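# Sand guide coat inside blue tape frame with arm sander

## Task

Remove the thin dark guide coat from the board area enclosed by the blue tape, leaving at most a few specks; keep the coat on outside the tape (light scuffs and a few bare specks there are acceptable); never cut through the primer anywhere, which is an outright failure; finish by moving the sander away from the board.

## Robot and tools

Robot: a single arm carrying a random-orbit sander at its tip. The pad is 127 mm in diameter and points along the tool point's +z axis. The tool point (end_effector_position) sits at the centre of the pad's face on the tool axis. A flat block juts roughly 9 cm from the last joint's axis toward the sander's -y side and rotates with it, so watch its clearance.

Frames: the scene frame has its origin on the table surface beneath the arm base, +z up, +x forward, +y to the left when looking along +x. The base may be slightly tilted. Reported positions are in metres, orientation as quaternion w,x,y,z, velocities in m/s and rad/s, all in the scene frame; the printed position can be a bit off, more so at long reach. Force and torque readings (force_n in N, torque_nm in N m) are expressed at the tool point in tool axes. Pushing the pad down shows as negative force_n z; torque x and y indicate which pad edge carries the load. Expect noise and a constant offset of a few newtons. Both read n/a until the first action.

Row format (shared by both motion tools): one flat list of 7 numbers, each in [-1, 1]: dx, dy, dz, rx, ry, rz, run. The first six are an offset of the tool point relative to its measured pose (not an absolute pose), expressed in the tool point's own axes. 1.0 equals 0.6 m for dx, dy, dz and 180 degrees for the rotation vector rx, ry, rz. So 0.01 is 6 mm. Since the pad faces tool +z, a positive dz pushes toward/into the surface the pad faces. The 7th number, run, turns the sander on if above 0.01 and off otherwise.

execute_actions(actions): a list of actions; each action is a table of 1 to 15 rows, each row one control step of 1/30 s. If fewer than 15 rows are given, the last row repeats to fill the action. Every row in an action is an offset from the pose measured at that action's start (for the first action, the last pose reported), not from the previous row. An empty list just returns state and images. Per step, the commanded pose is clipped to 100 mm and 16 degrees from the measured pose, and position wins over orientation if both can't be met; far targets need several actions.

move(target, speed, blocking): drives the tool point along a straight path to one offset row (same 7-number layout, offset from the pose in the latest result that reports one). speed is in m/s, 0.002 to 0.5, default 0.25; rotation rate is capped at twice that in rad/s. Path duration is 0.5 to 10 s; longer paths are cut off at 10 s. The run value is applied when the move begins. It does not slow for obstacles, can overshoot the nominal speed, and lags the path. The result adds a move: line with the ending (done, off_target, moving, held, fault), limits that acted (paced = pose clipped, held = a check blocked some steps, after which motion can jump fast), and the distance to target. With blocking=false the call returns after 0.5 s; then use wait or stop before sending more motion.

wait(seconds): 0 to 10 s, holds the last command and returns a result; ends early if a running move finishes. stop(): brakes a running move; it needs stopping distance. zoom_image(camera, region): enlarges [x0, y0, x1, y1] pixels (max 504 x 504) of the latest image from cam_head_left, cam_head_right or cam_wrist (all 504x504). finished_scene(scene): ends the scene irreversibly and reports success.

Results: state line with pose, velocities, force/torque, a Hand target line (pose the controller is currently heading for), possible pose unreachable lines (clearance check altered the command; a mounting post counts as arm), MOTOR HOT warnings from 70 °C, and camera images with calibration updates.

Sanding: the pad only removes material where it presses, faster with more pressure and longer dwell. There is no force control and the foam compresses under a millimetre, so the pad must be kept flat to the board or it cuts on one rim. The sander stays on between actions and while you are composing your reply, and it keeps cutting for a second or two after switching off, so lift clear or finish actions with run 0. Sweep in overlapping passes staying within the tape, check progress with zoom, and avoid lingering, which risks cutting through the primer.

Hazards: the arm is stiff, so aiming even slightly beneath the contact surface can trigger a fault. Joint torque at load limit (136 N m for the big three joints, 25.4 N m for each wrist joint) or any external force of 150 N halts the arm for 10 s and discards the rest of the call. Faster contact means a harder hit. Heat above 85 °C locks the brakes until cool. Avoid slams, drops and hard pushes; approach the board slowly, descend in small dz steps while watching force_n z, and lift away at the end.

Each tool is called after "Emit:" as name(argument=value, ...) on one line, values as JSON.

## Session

Emit:
execute_actions(actions=[])

Scene clock: 0.00 s.
end_effector_position=(+0.4929, +0.1086, +0.6096) force_n=(-0.7, +2.8, +1.6) torque_nm=(+0.40, +0.21, -0.04) end_effector_quat_wxyz=(+0.082, +0.725, +0.641, -0.239) end_effector_velocity=(+0.000, -0.000, +0.000) end_effector_angular_velocity=(+0.000, -0.001, -0.001)
Joint positions: [-0.339 -1.814  1.65  -1.405 -1.569 -1.911]
Joint velocities: [-0.001  0.    -0.    -0.001  0.001  0.   ]
Hand target: +0.493, +0.109, +0.610; +0.082, +0.725, +0.641, -0.239
camera_calibration (this result's frames):
cam_wrist: T_world_to_cam=[[0.0567408, 0.874347, -0.481972, 0.180954], [0.998259, -0.0574819, 0.0132432, -0.443674], [-0.0161255, -0.481884, -0.876087, 0.70211], [0, 0, 0, 1]] pos_world=[0.443956, 0.154616, 0.7082]

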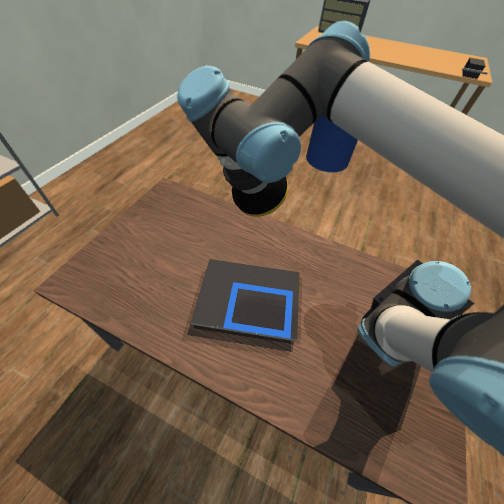

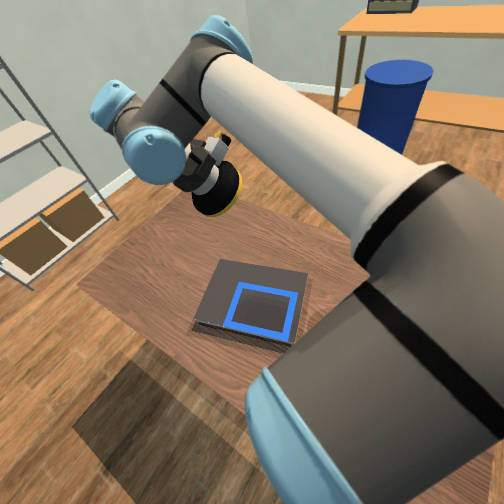

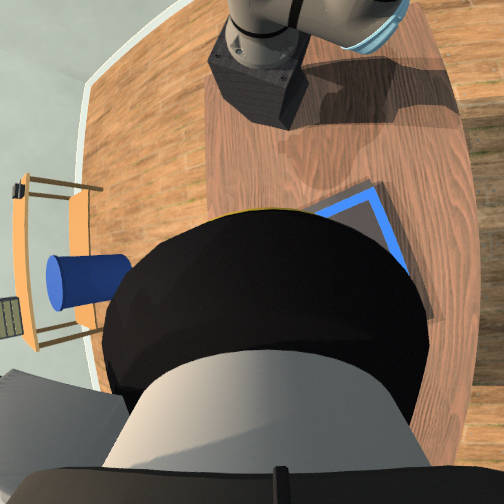

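Emit:
zoom_image(camera="cam_head_left", region=[180, 245, 320, 365])

Emit:
zoom_image(camera="cam_head_right", region=[185, 245, 325, 365])

Region (180, 245, 320, 365) of cam_head_left's 504x504 image, scaled by 3.600, with more detail than that image has; it fills the top 432 rows of this view, and the rest is white.

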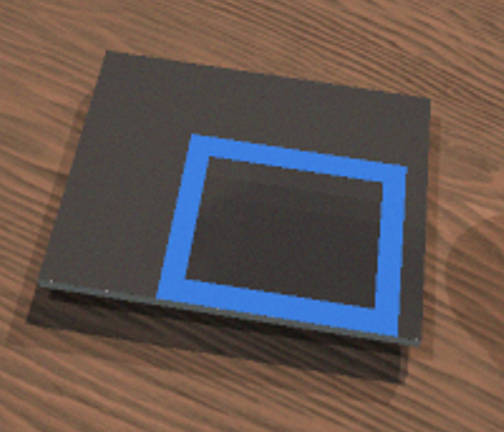

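Region (185, 245, 325, 365) of cam_head_right's 504x504 image, scaled by 3.600, with more detail than that image has; it fills the top 432 rows of this view, and the rest is white.

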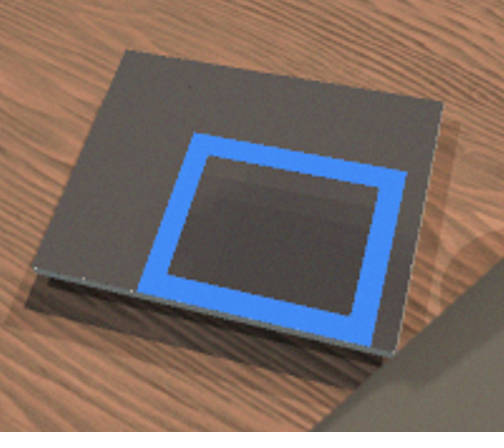

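Emit:
move(target=[0.3975,0.0962,0.7957,-0.09364,0.13441,-0.13389,0], speed=0.35)

Scene clock: 16.50 s.
end_effector_position=(+0.4488, +0.1073, +0.0753) force_n=(-1.0, +1.3, -0.2) torque_nm=(+0.24, +0.17, -0.25) end_effector_quat_wxyz=(-0.000, +0.590, +0.807, -0.001) end_effector_velocity=(+0.001, -0.000, -0.002) end_effector_angular_velocity=(+0.001, -0.005, +0.000)
Joint positions: [ 0.004 -0.915  2.318 -3.185 -1.102 -1.948]
Joint velocities: [ 0.002  0.01  -0.004 -0.012  0.     0.004]
Hand target: +0.449, +0.107, +0.075; -0.000, +0.590, +0.807, -0.000
Off the commanded pose: 0.001 m, 0 deg.
move: done
camera_calibration (this result's frames):
cam_wrist: T_world_to_cam=[[-0.30163, 0.952782, -0.035, 0.0457548], [0.926224, 0.301533, 0.226246, -0.414912], [0.226117, 0.0358248, -0.973441, 0.0756985], [0, 0, 0, 1]] pos_world=[0.380986, 0.0788037, 0.169162]

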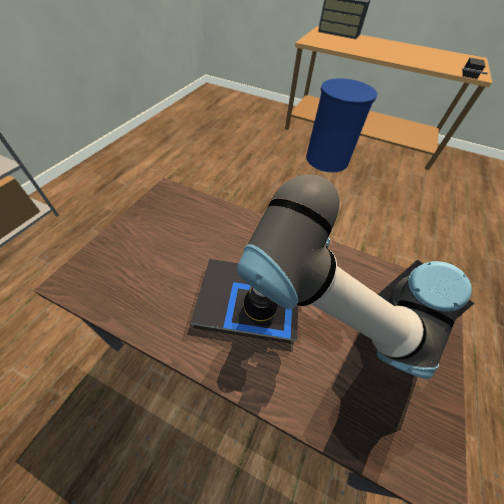

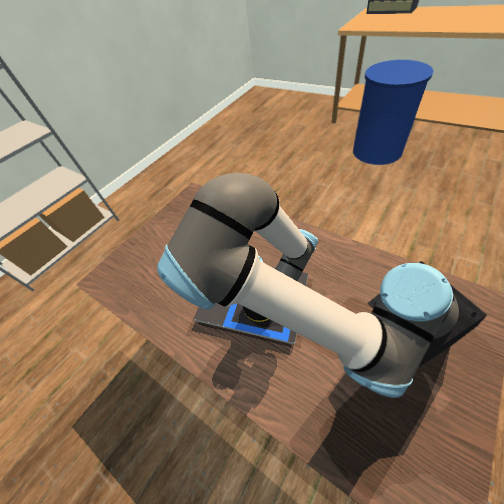

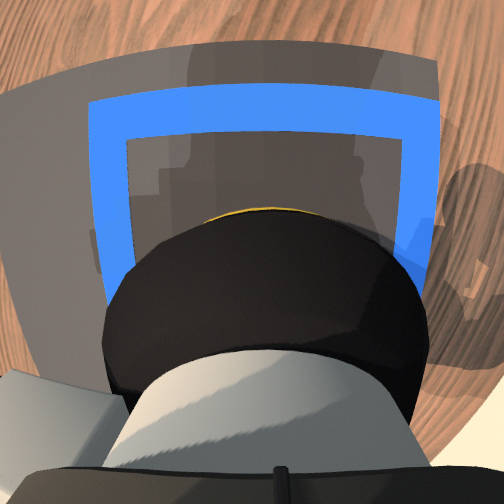

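Emit:
execute_actions(actions=[])

Emit:
zoom_image(camera="cam_wrist", region=[70, 80, 170, 180])

Emit:
zoom_image(camera="cam_wrist", region=[360, 80, 460, 180])

Emit:
zoom_image(camera="cam_wrist", region=[180, 190, 360, 250])

Emit:
zoom_image(camera="cam_wrist", region=[80, 200, 450, 504])

Scene clock: 18.53 s.
end_effector_position=(+0.4489, +0.1073, +0.0750) force_n=(-1.3, +1.8, -0.5) torque_nm=(+0.27, +0.27, -0.14) end_effector_quat_wxyz=(-0.000, +0.590, +0.807, -0.000) end_effector_velocity=(-0.000, +0.000, -0.000) end_effector_angular_velocity=(-0.001, +0.000, +0.001)
Joint positions: [ 0.004 -0.913  2.318 -3.186 -1.102 -1.947]
Joint velocities: [ 0.001 -0.    -0.     0.    -0.001 -0.   ]
Hand target: +0.449, +0.107, +0.075; -0.000, +0.590, +0.807, -0.000
Off the commanded pose: 0.001 m, 0 deg.
camera_calibration (this result's frames):
cam_wrist: T_world_to_cam=[[-0.301649, 0.952772, -0.0351117, 0.0458293], [0.926088, 0.301558, 0.22677, -0.414939], [0.226648, 0.0358883, -0.973315, 0.0751233], [0, 0, 0, 1]] pos_world=[0.381067, 0.0787669, 0.168823]

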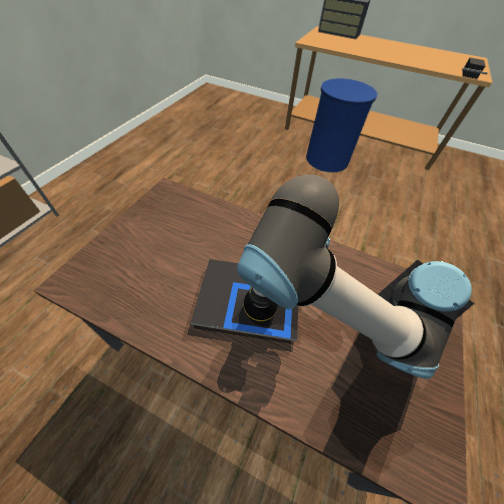

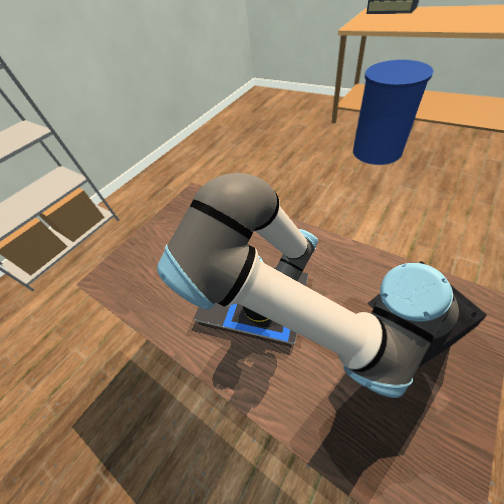

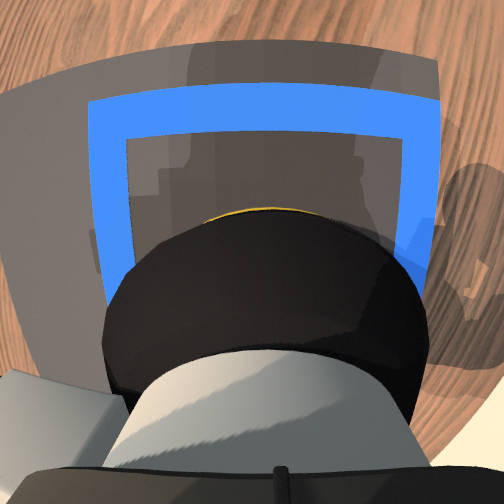

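Region (70, 80, 170, 180) of cam_wrist's 504x504 image, scaled by 5.040, with more detail than that image has.

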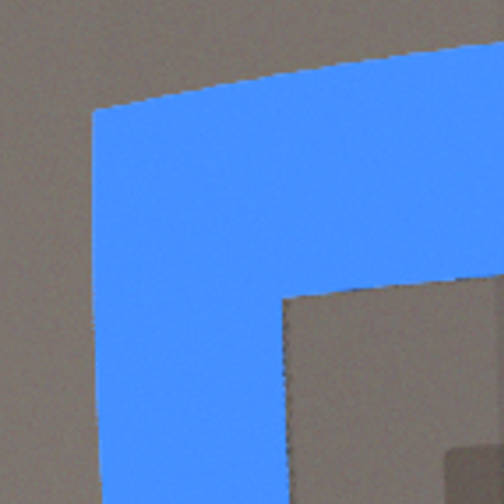

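Region (360, 80, 460, 180) of cam_wrist's 504x504 image, scaled by 5.040, with more detail than that image has.

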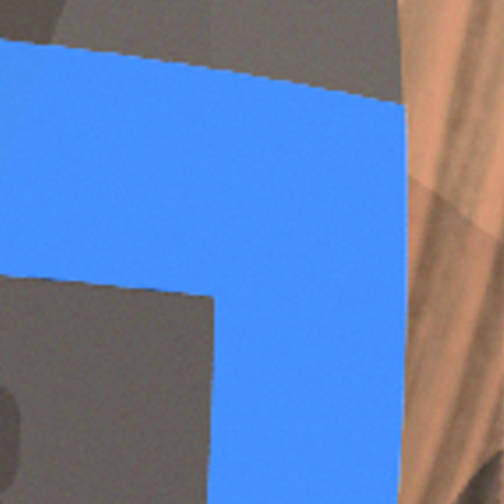

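Region (180, 190, 360, 250) of cam_wrist's 504x504 image, scaled by 2.800, with more detail than that image has.

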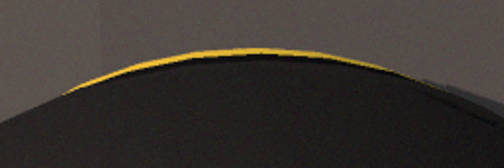

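Region (80, 200, 450, 504) of cam_wrist's 504x504 image, scaled by 1.362, with more detail than that image has; it fills the top 414 rows of this view, and the rest is white.

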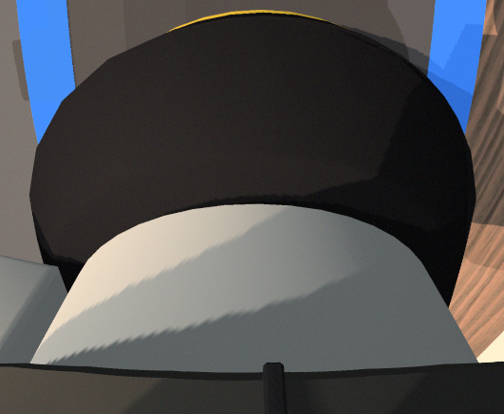

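Emit:
move(target=[0.0542,0.093,0.0503,0.00025,0.0005,0,0], speed=0.15)

Scene clock: 35.70 s.
end_effector_position=(+0.4920, +0.1549, +0.0449) force_n=(-1.3, +2.2, -1.3) torque_nm=(+0.28, +0.21, -0.11) end_effector_quat_wxyz=(-0.001, +0.590, +0.807, -0.000) end_effector_velocity=(+0.002, +0.001, -0.001) end_effector_angular_velocity=(-0.000, +0.000, -0.001)
Joint positions: [ 0.128 -0.869  2.151 -3.121 -1.13  -1.814]
Joint velocities: [ 0.003  0.003 -0.007  0.004 -0.001  0.004]
Hand target: +0.492, +0.155, +0.045; -0.001, +0.590, +0.807, -0.000
Off the commanded pose: 0.000 m, 0 deg.
move: done
camera_calibration (this result's frames):
cam_wrist: T_world_to_cam=[[-0.30177, 0.952787, -0.0336445, 0.0123633], [0.926376, 0.30138, 0.225827, -0.462404], [0.225305, 0.0369804, -0.973586, 0.0348694], [0, 0, 0, 1]] pos_world=[0.424234, 0.12629, 0.138788]

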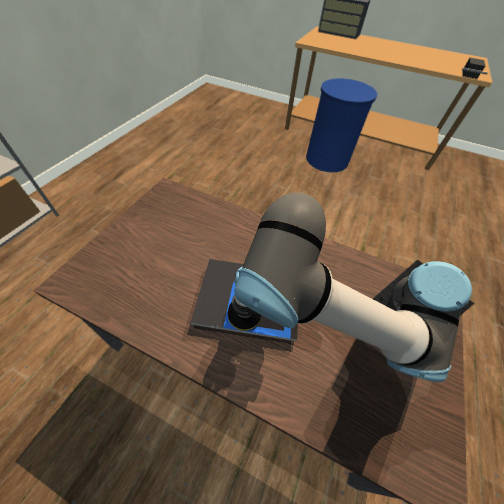

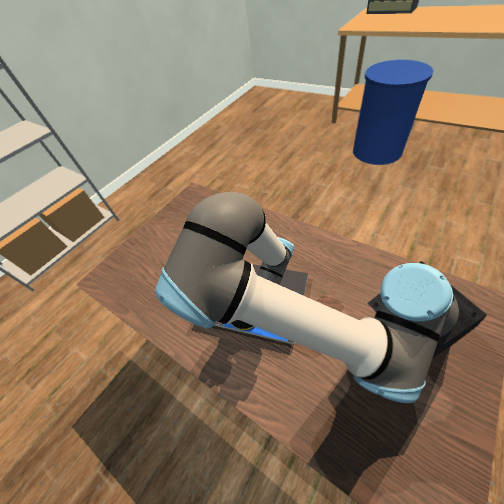

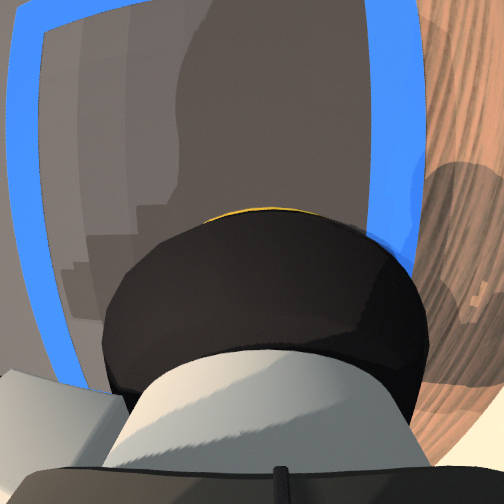

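Emit:
execute_actions(actions=[])

Scene clock: 43.43 s.
end_effector_position=(+0.4922, +0.1551, +0.0447) force_n=(-2.7, +1.5, -0.3) torque_nm=(+0.35, +0.44, -0.14) end_effector_quat_wxyz=(-0.001, +0.590, +0.807, -0.000) end_effector_velocity=(-0.000, +0.000, -0.000) end_effector_angular_velocity=(-0.000, +0.000, +0.001)
Joint positions: [ 0.128 -0.868  2.15  -3.121 -1.13  -1.814]
Joint velocities: [ 0.     0.    -0.    -0.    -0.    -0.001]
Hand target: +0.492, +0.155, +0.045; -0.001, +0.590, +0.807, -0.000
Off the commanded pose: 0.000 m, 0 deg.
camera_calibration (this result's frames):
cam_wrist: T_world_to_cam=[[-0.301742, 0.952795, -0.0336814, 0.0122459], [0.926398, 0.301363, 0.225758, -0.462616], [0.225252, 0.0369184, -0.973601, 0.0346864], [0, 0, 0, 1]] pos_world=[0.424448, 0.126467, 0.138623]

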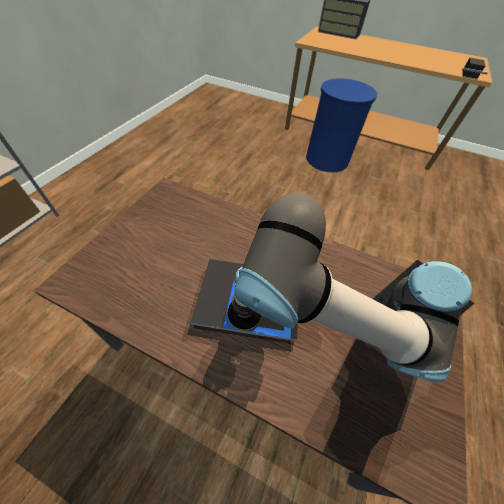

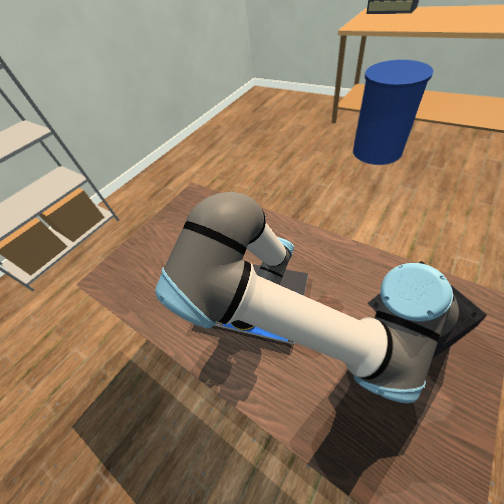

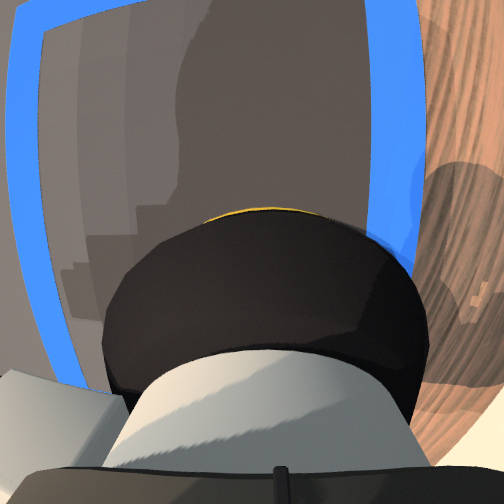

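Emit:
execute_actions(actions=[[[0,0,0.0010,0,0,0,0],[0,0,0.0018,0,0,0,0],[0,0,0.0025,0,0,0,0],[0,0,0.0030,0,0,0,0]]])

Emit:
execute_actions(actions=[])

Scene clock: 45.07 s.
end_effector_position=(+0.4922, +0.1551, +0.0430) force_n=(-0.6, +1.2, -1.6) torque_nm=(+0.25, +0.18, -0.12) end_effector_quat_wxyz=(-0.001, +0.590, +0.807, -0.000) end_effector_velocity=(-0.000, +0.001, -0.001) end_effector_angular_velocity=(+0.000, +0.001, +0.000)
Joint positions: [ 0.13  -0.864  2.147 -3.124 -1.13  -1.812]
Joint velocities: [ 0.001  0.001 -0.001 -0.    -0.     0.001]
Hand target: +0.492, +0.155, +0.043; -0.001, +0.590, +0.807, -0.000
Off the commanded pose: 0.000 m, 0 deg.
camera_calibration (this result's frames):
cam_wrist: T_world_to_cam=[[-0.301748, 0.952793, -0.0336847, 0.0121926], [0.926394, 0.301369, 0.225767, -0.462227], [0.225261, 0.0369195, -0.973599, 0.0329958], [0, 0, 0, 1]] pos_world=[0.424451, 0.126466, 0.136891]

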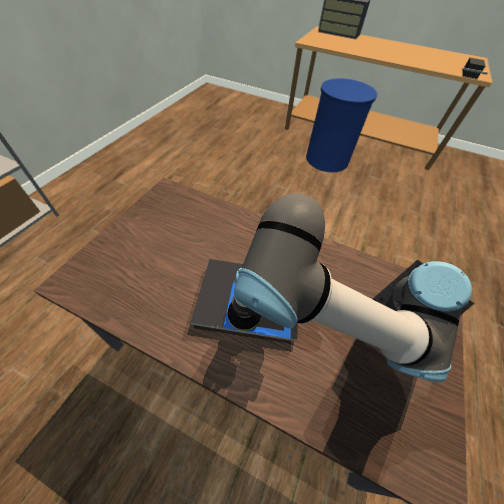

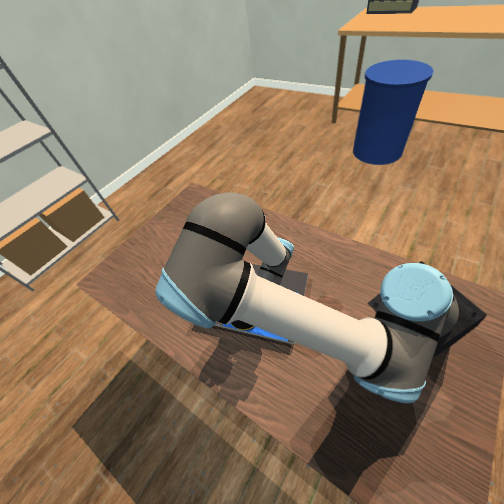

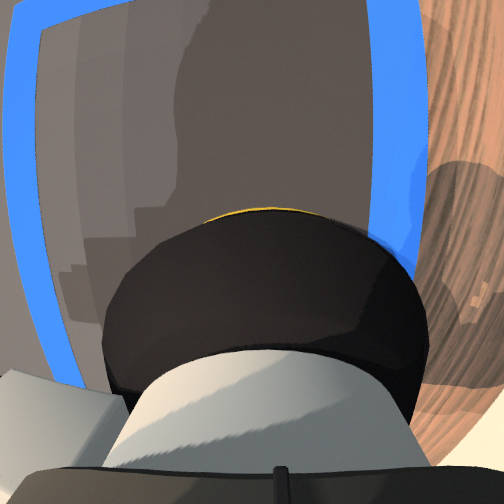

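Scene clock: 45.07 s.
end_effector_position=(+0.4922, +0.1551, +0.0430) force_n=(-0.6, +1.2, -1.6) torque_nm=(+0.25, +0.18, -0.12) end_effector_quat_wxyz=(-0.001, +0.590, +0.807, -0.000) end_effector_velocity=(-0.000, +0.001, -0.001) end_effector_angular_velocity=(+0.000, +0.001, +0.000)
Joint positions: [ 0.13  -0.864  2.147 -3.124 -1.13  -1.812]
Joint velocities: [ 0.001  0.001 -0.001 -0.    -0.     0.001]
Hand target: +0.492, +0.155, +0.043; -0.001, +0.590, +0.807, -0.000
Off the commanded pose: 0.000 m, 0 deg.
camera_calibration (this result's frames):
cam_wrist: T_world_to_cam=[[-0.301748, 0.952793, -0.0336847, 0.0121926], [0.926394, 0.301369, 0.225767, -0.462227], [0.225261, 0.0369195, -0.973599, 0.0329958], [0, 0, 0, 1]] pos_world=[0.424451, 0.126466, 0.136891]

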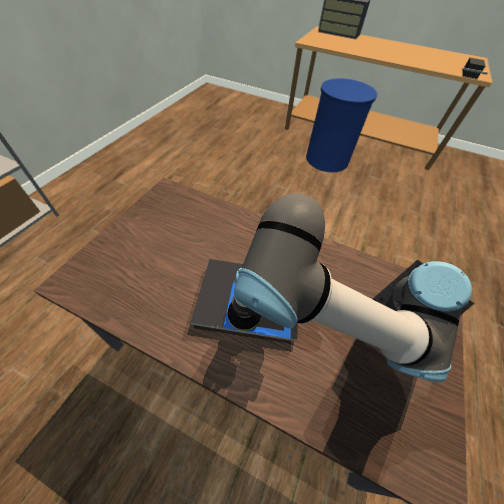

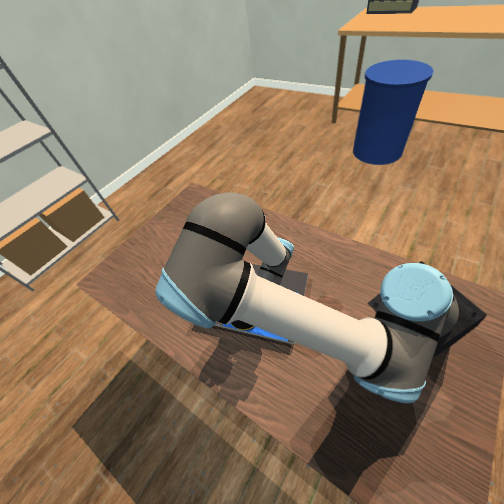

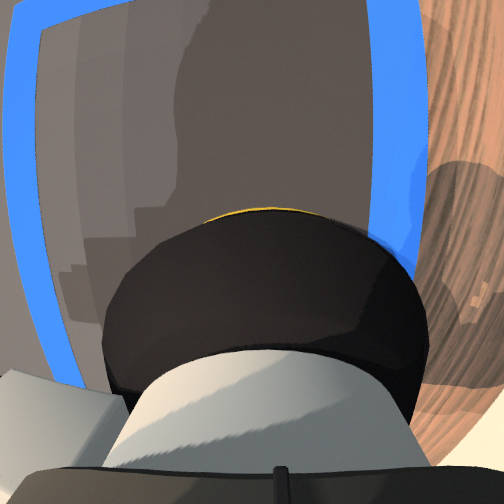

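Emit:
execute_actions(actions=[[[0,0,0.0005,0,0,0,0],[0,0,0.0010,0,0,0,0]]])

Scene clock: 46.10 s.
end_effector_position=(+0.4922, +0.1551, +0.0424) force_n=(-0.6, -3.0, -27.9) torque_nm=(+0.38, +0.33, -0.19) end_effector_quat_wxyz=(-0.001, +0.590, +0.807, -0.000) end_effector_velocity=(+0.000, +0.000, -0.000) end_effector_angular_velocity=(-0.000, -0.001, -0.000)
Joint positions: [ 0.13  -0.862  2.147 -3.125 -1.131 -1.812]
Joint velocities: [ 0.     0.    -0.    -0.001 -0.     0.001]
Hand target: +0.492, +0.155, +0.042; -0.001, +0.590, +0.807, -0.000
Off the commanded pose: 0.000 m, 0 deg.
camera_calibration (this result's frames):
cam_wrist: T_world_to_cam=[[-0.301754, 0.95279, -0.0336972, 0.0121802], [0.926383, 0.301377, 0.225802, -0.462109], [0.225298, 0.0369203, -0.97359, 0.0324201], [0, 0, 0, 1]] pos_world=[0.424461, 0.126467, 0.13632]

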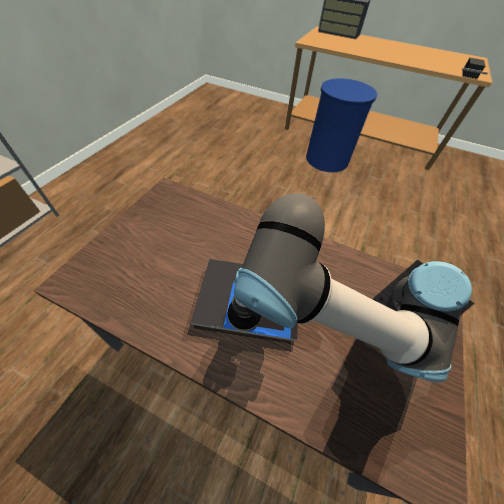

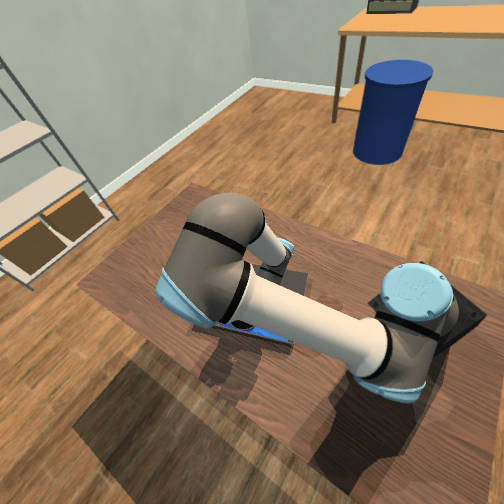

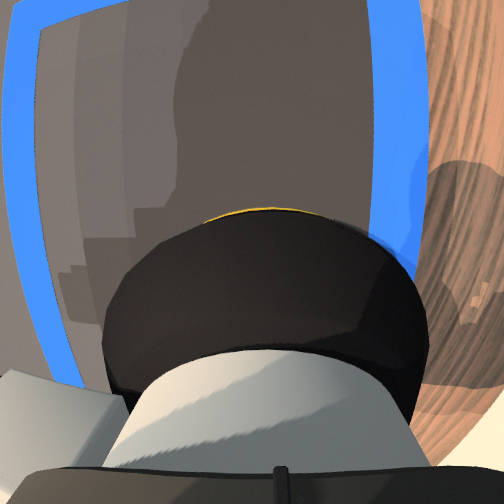

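Emit:
execute_actions(actions=[])

Scene clock: 46.70 s.
end_effector_position=(+0.4922, +0.1551, +0.0424) force_n=(-0.2, -4.3, -28.5) torque_nm=(+0.20, +0.34, -0.10) end_effector_quat_wxyz=(-0.001, +0.590, +0.807, -0.000) end_effector_velocity=(-0.000, -0.000, -0.000) end_effector_angular_velocity=(-0.000, +0.001, -0.001)
Joint positions: [ 0.13  -0.862  2.147 -3.125 -1.131 -1.812]
Joint velocities: [ 0.     0.     0.     0.001 -0.     0.   ]
Hand target: +0.492, +0.155, +0.042; -0.001, +0.590, +0.807, -0.000
Off the commanded pose: 0.000 m, 0 deg.
camera_calibration (this result's frames):
cam_wrist: T_world_to_cam=[[-0.301749, 0.952792, -0.0336861, 0.0121738], [0.926393, 0.30137, 0.225769, -0.462092], [0.225263, 0.0369188, -0.973598, 0.0324118], [0, 0, 0, 1]] pos_world=[0.424451, 0.126465, 0.136292]

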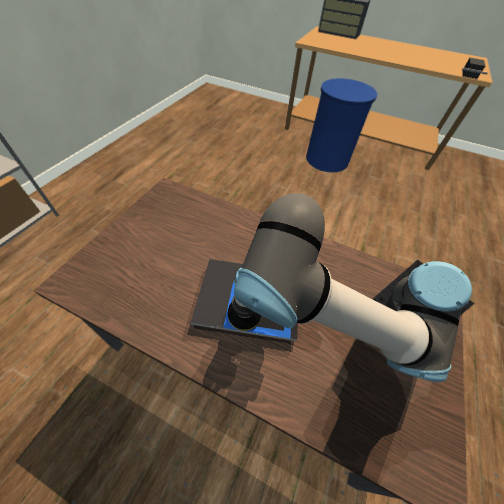

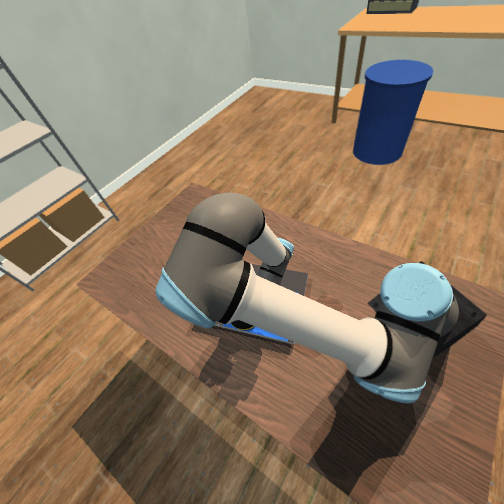

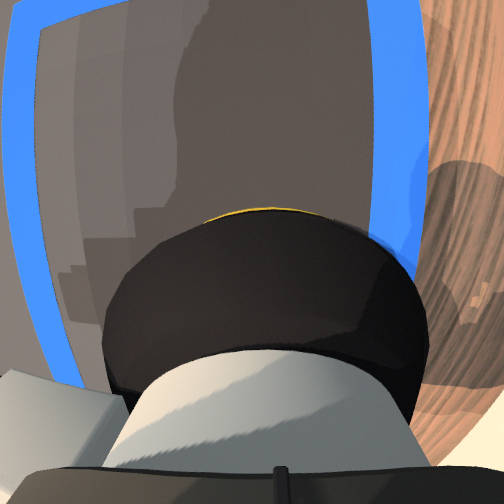

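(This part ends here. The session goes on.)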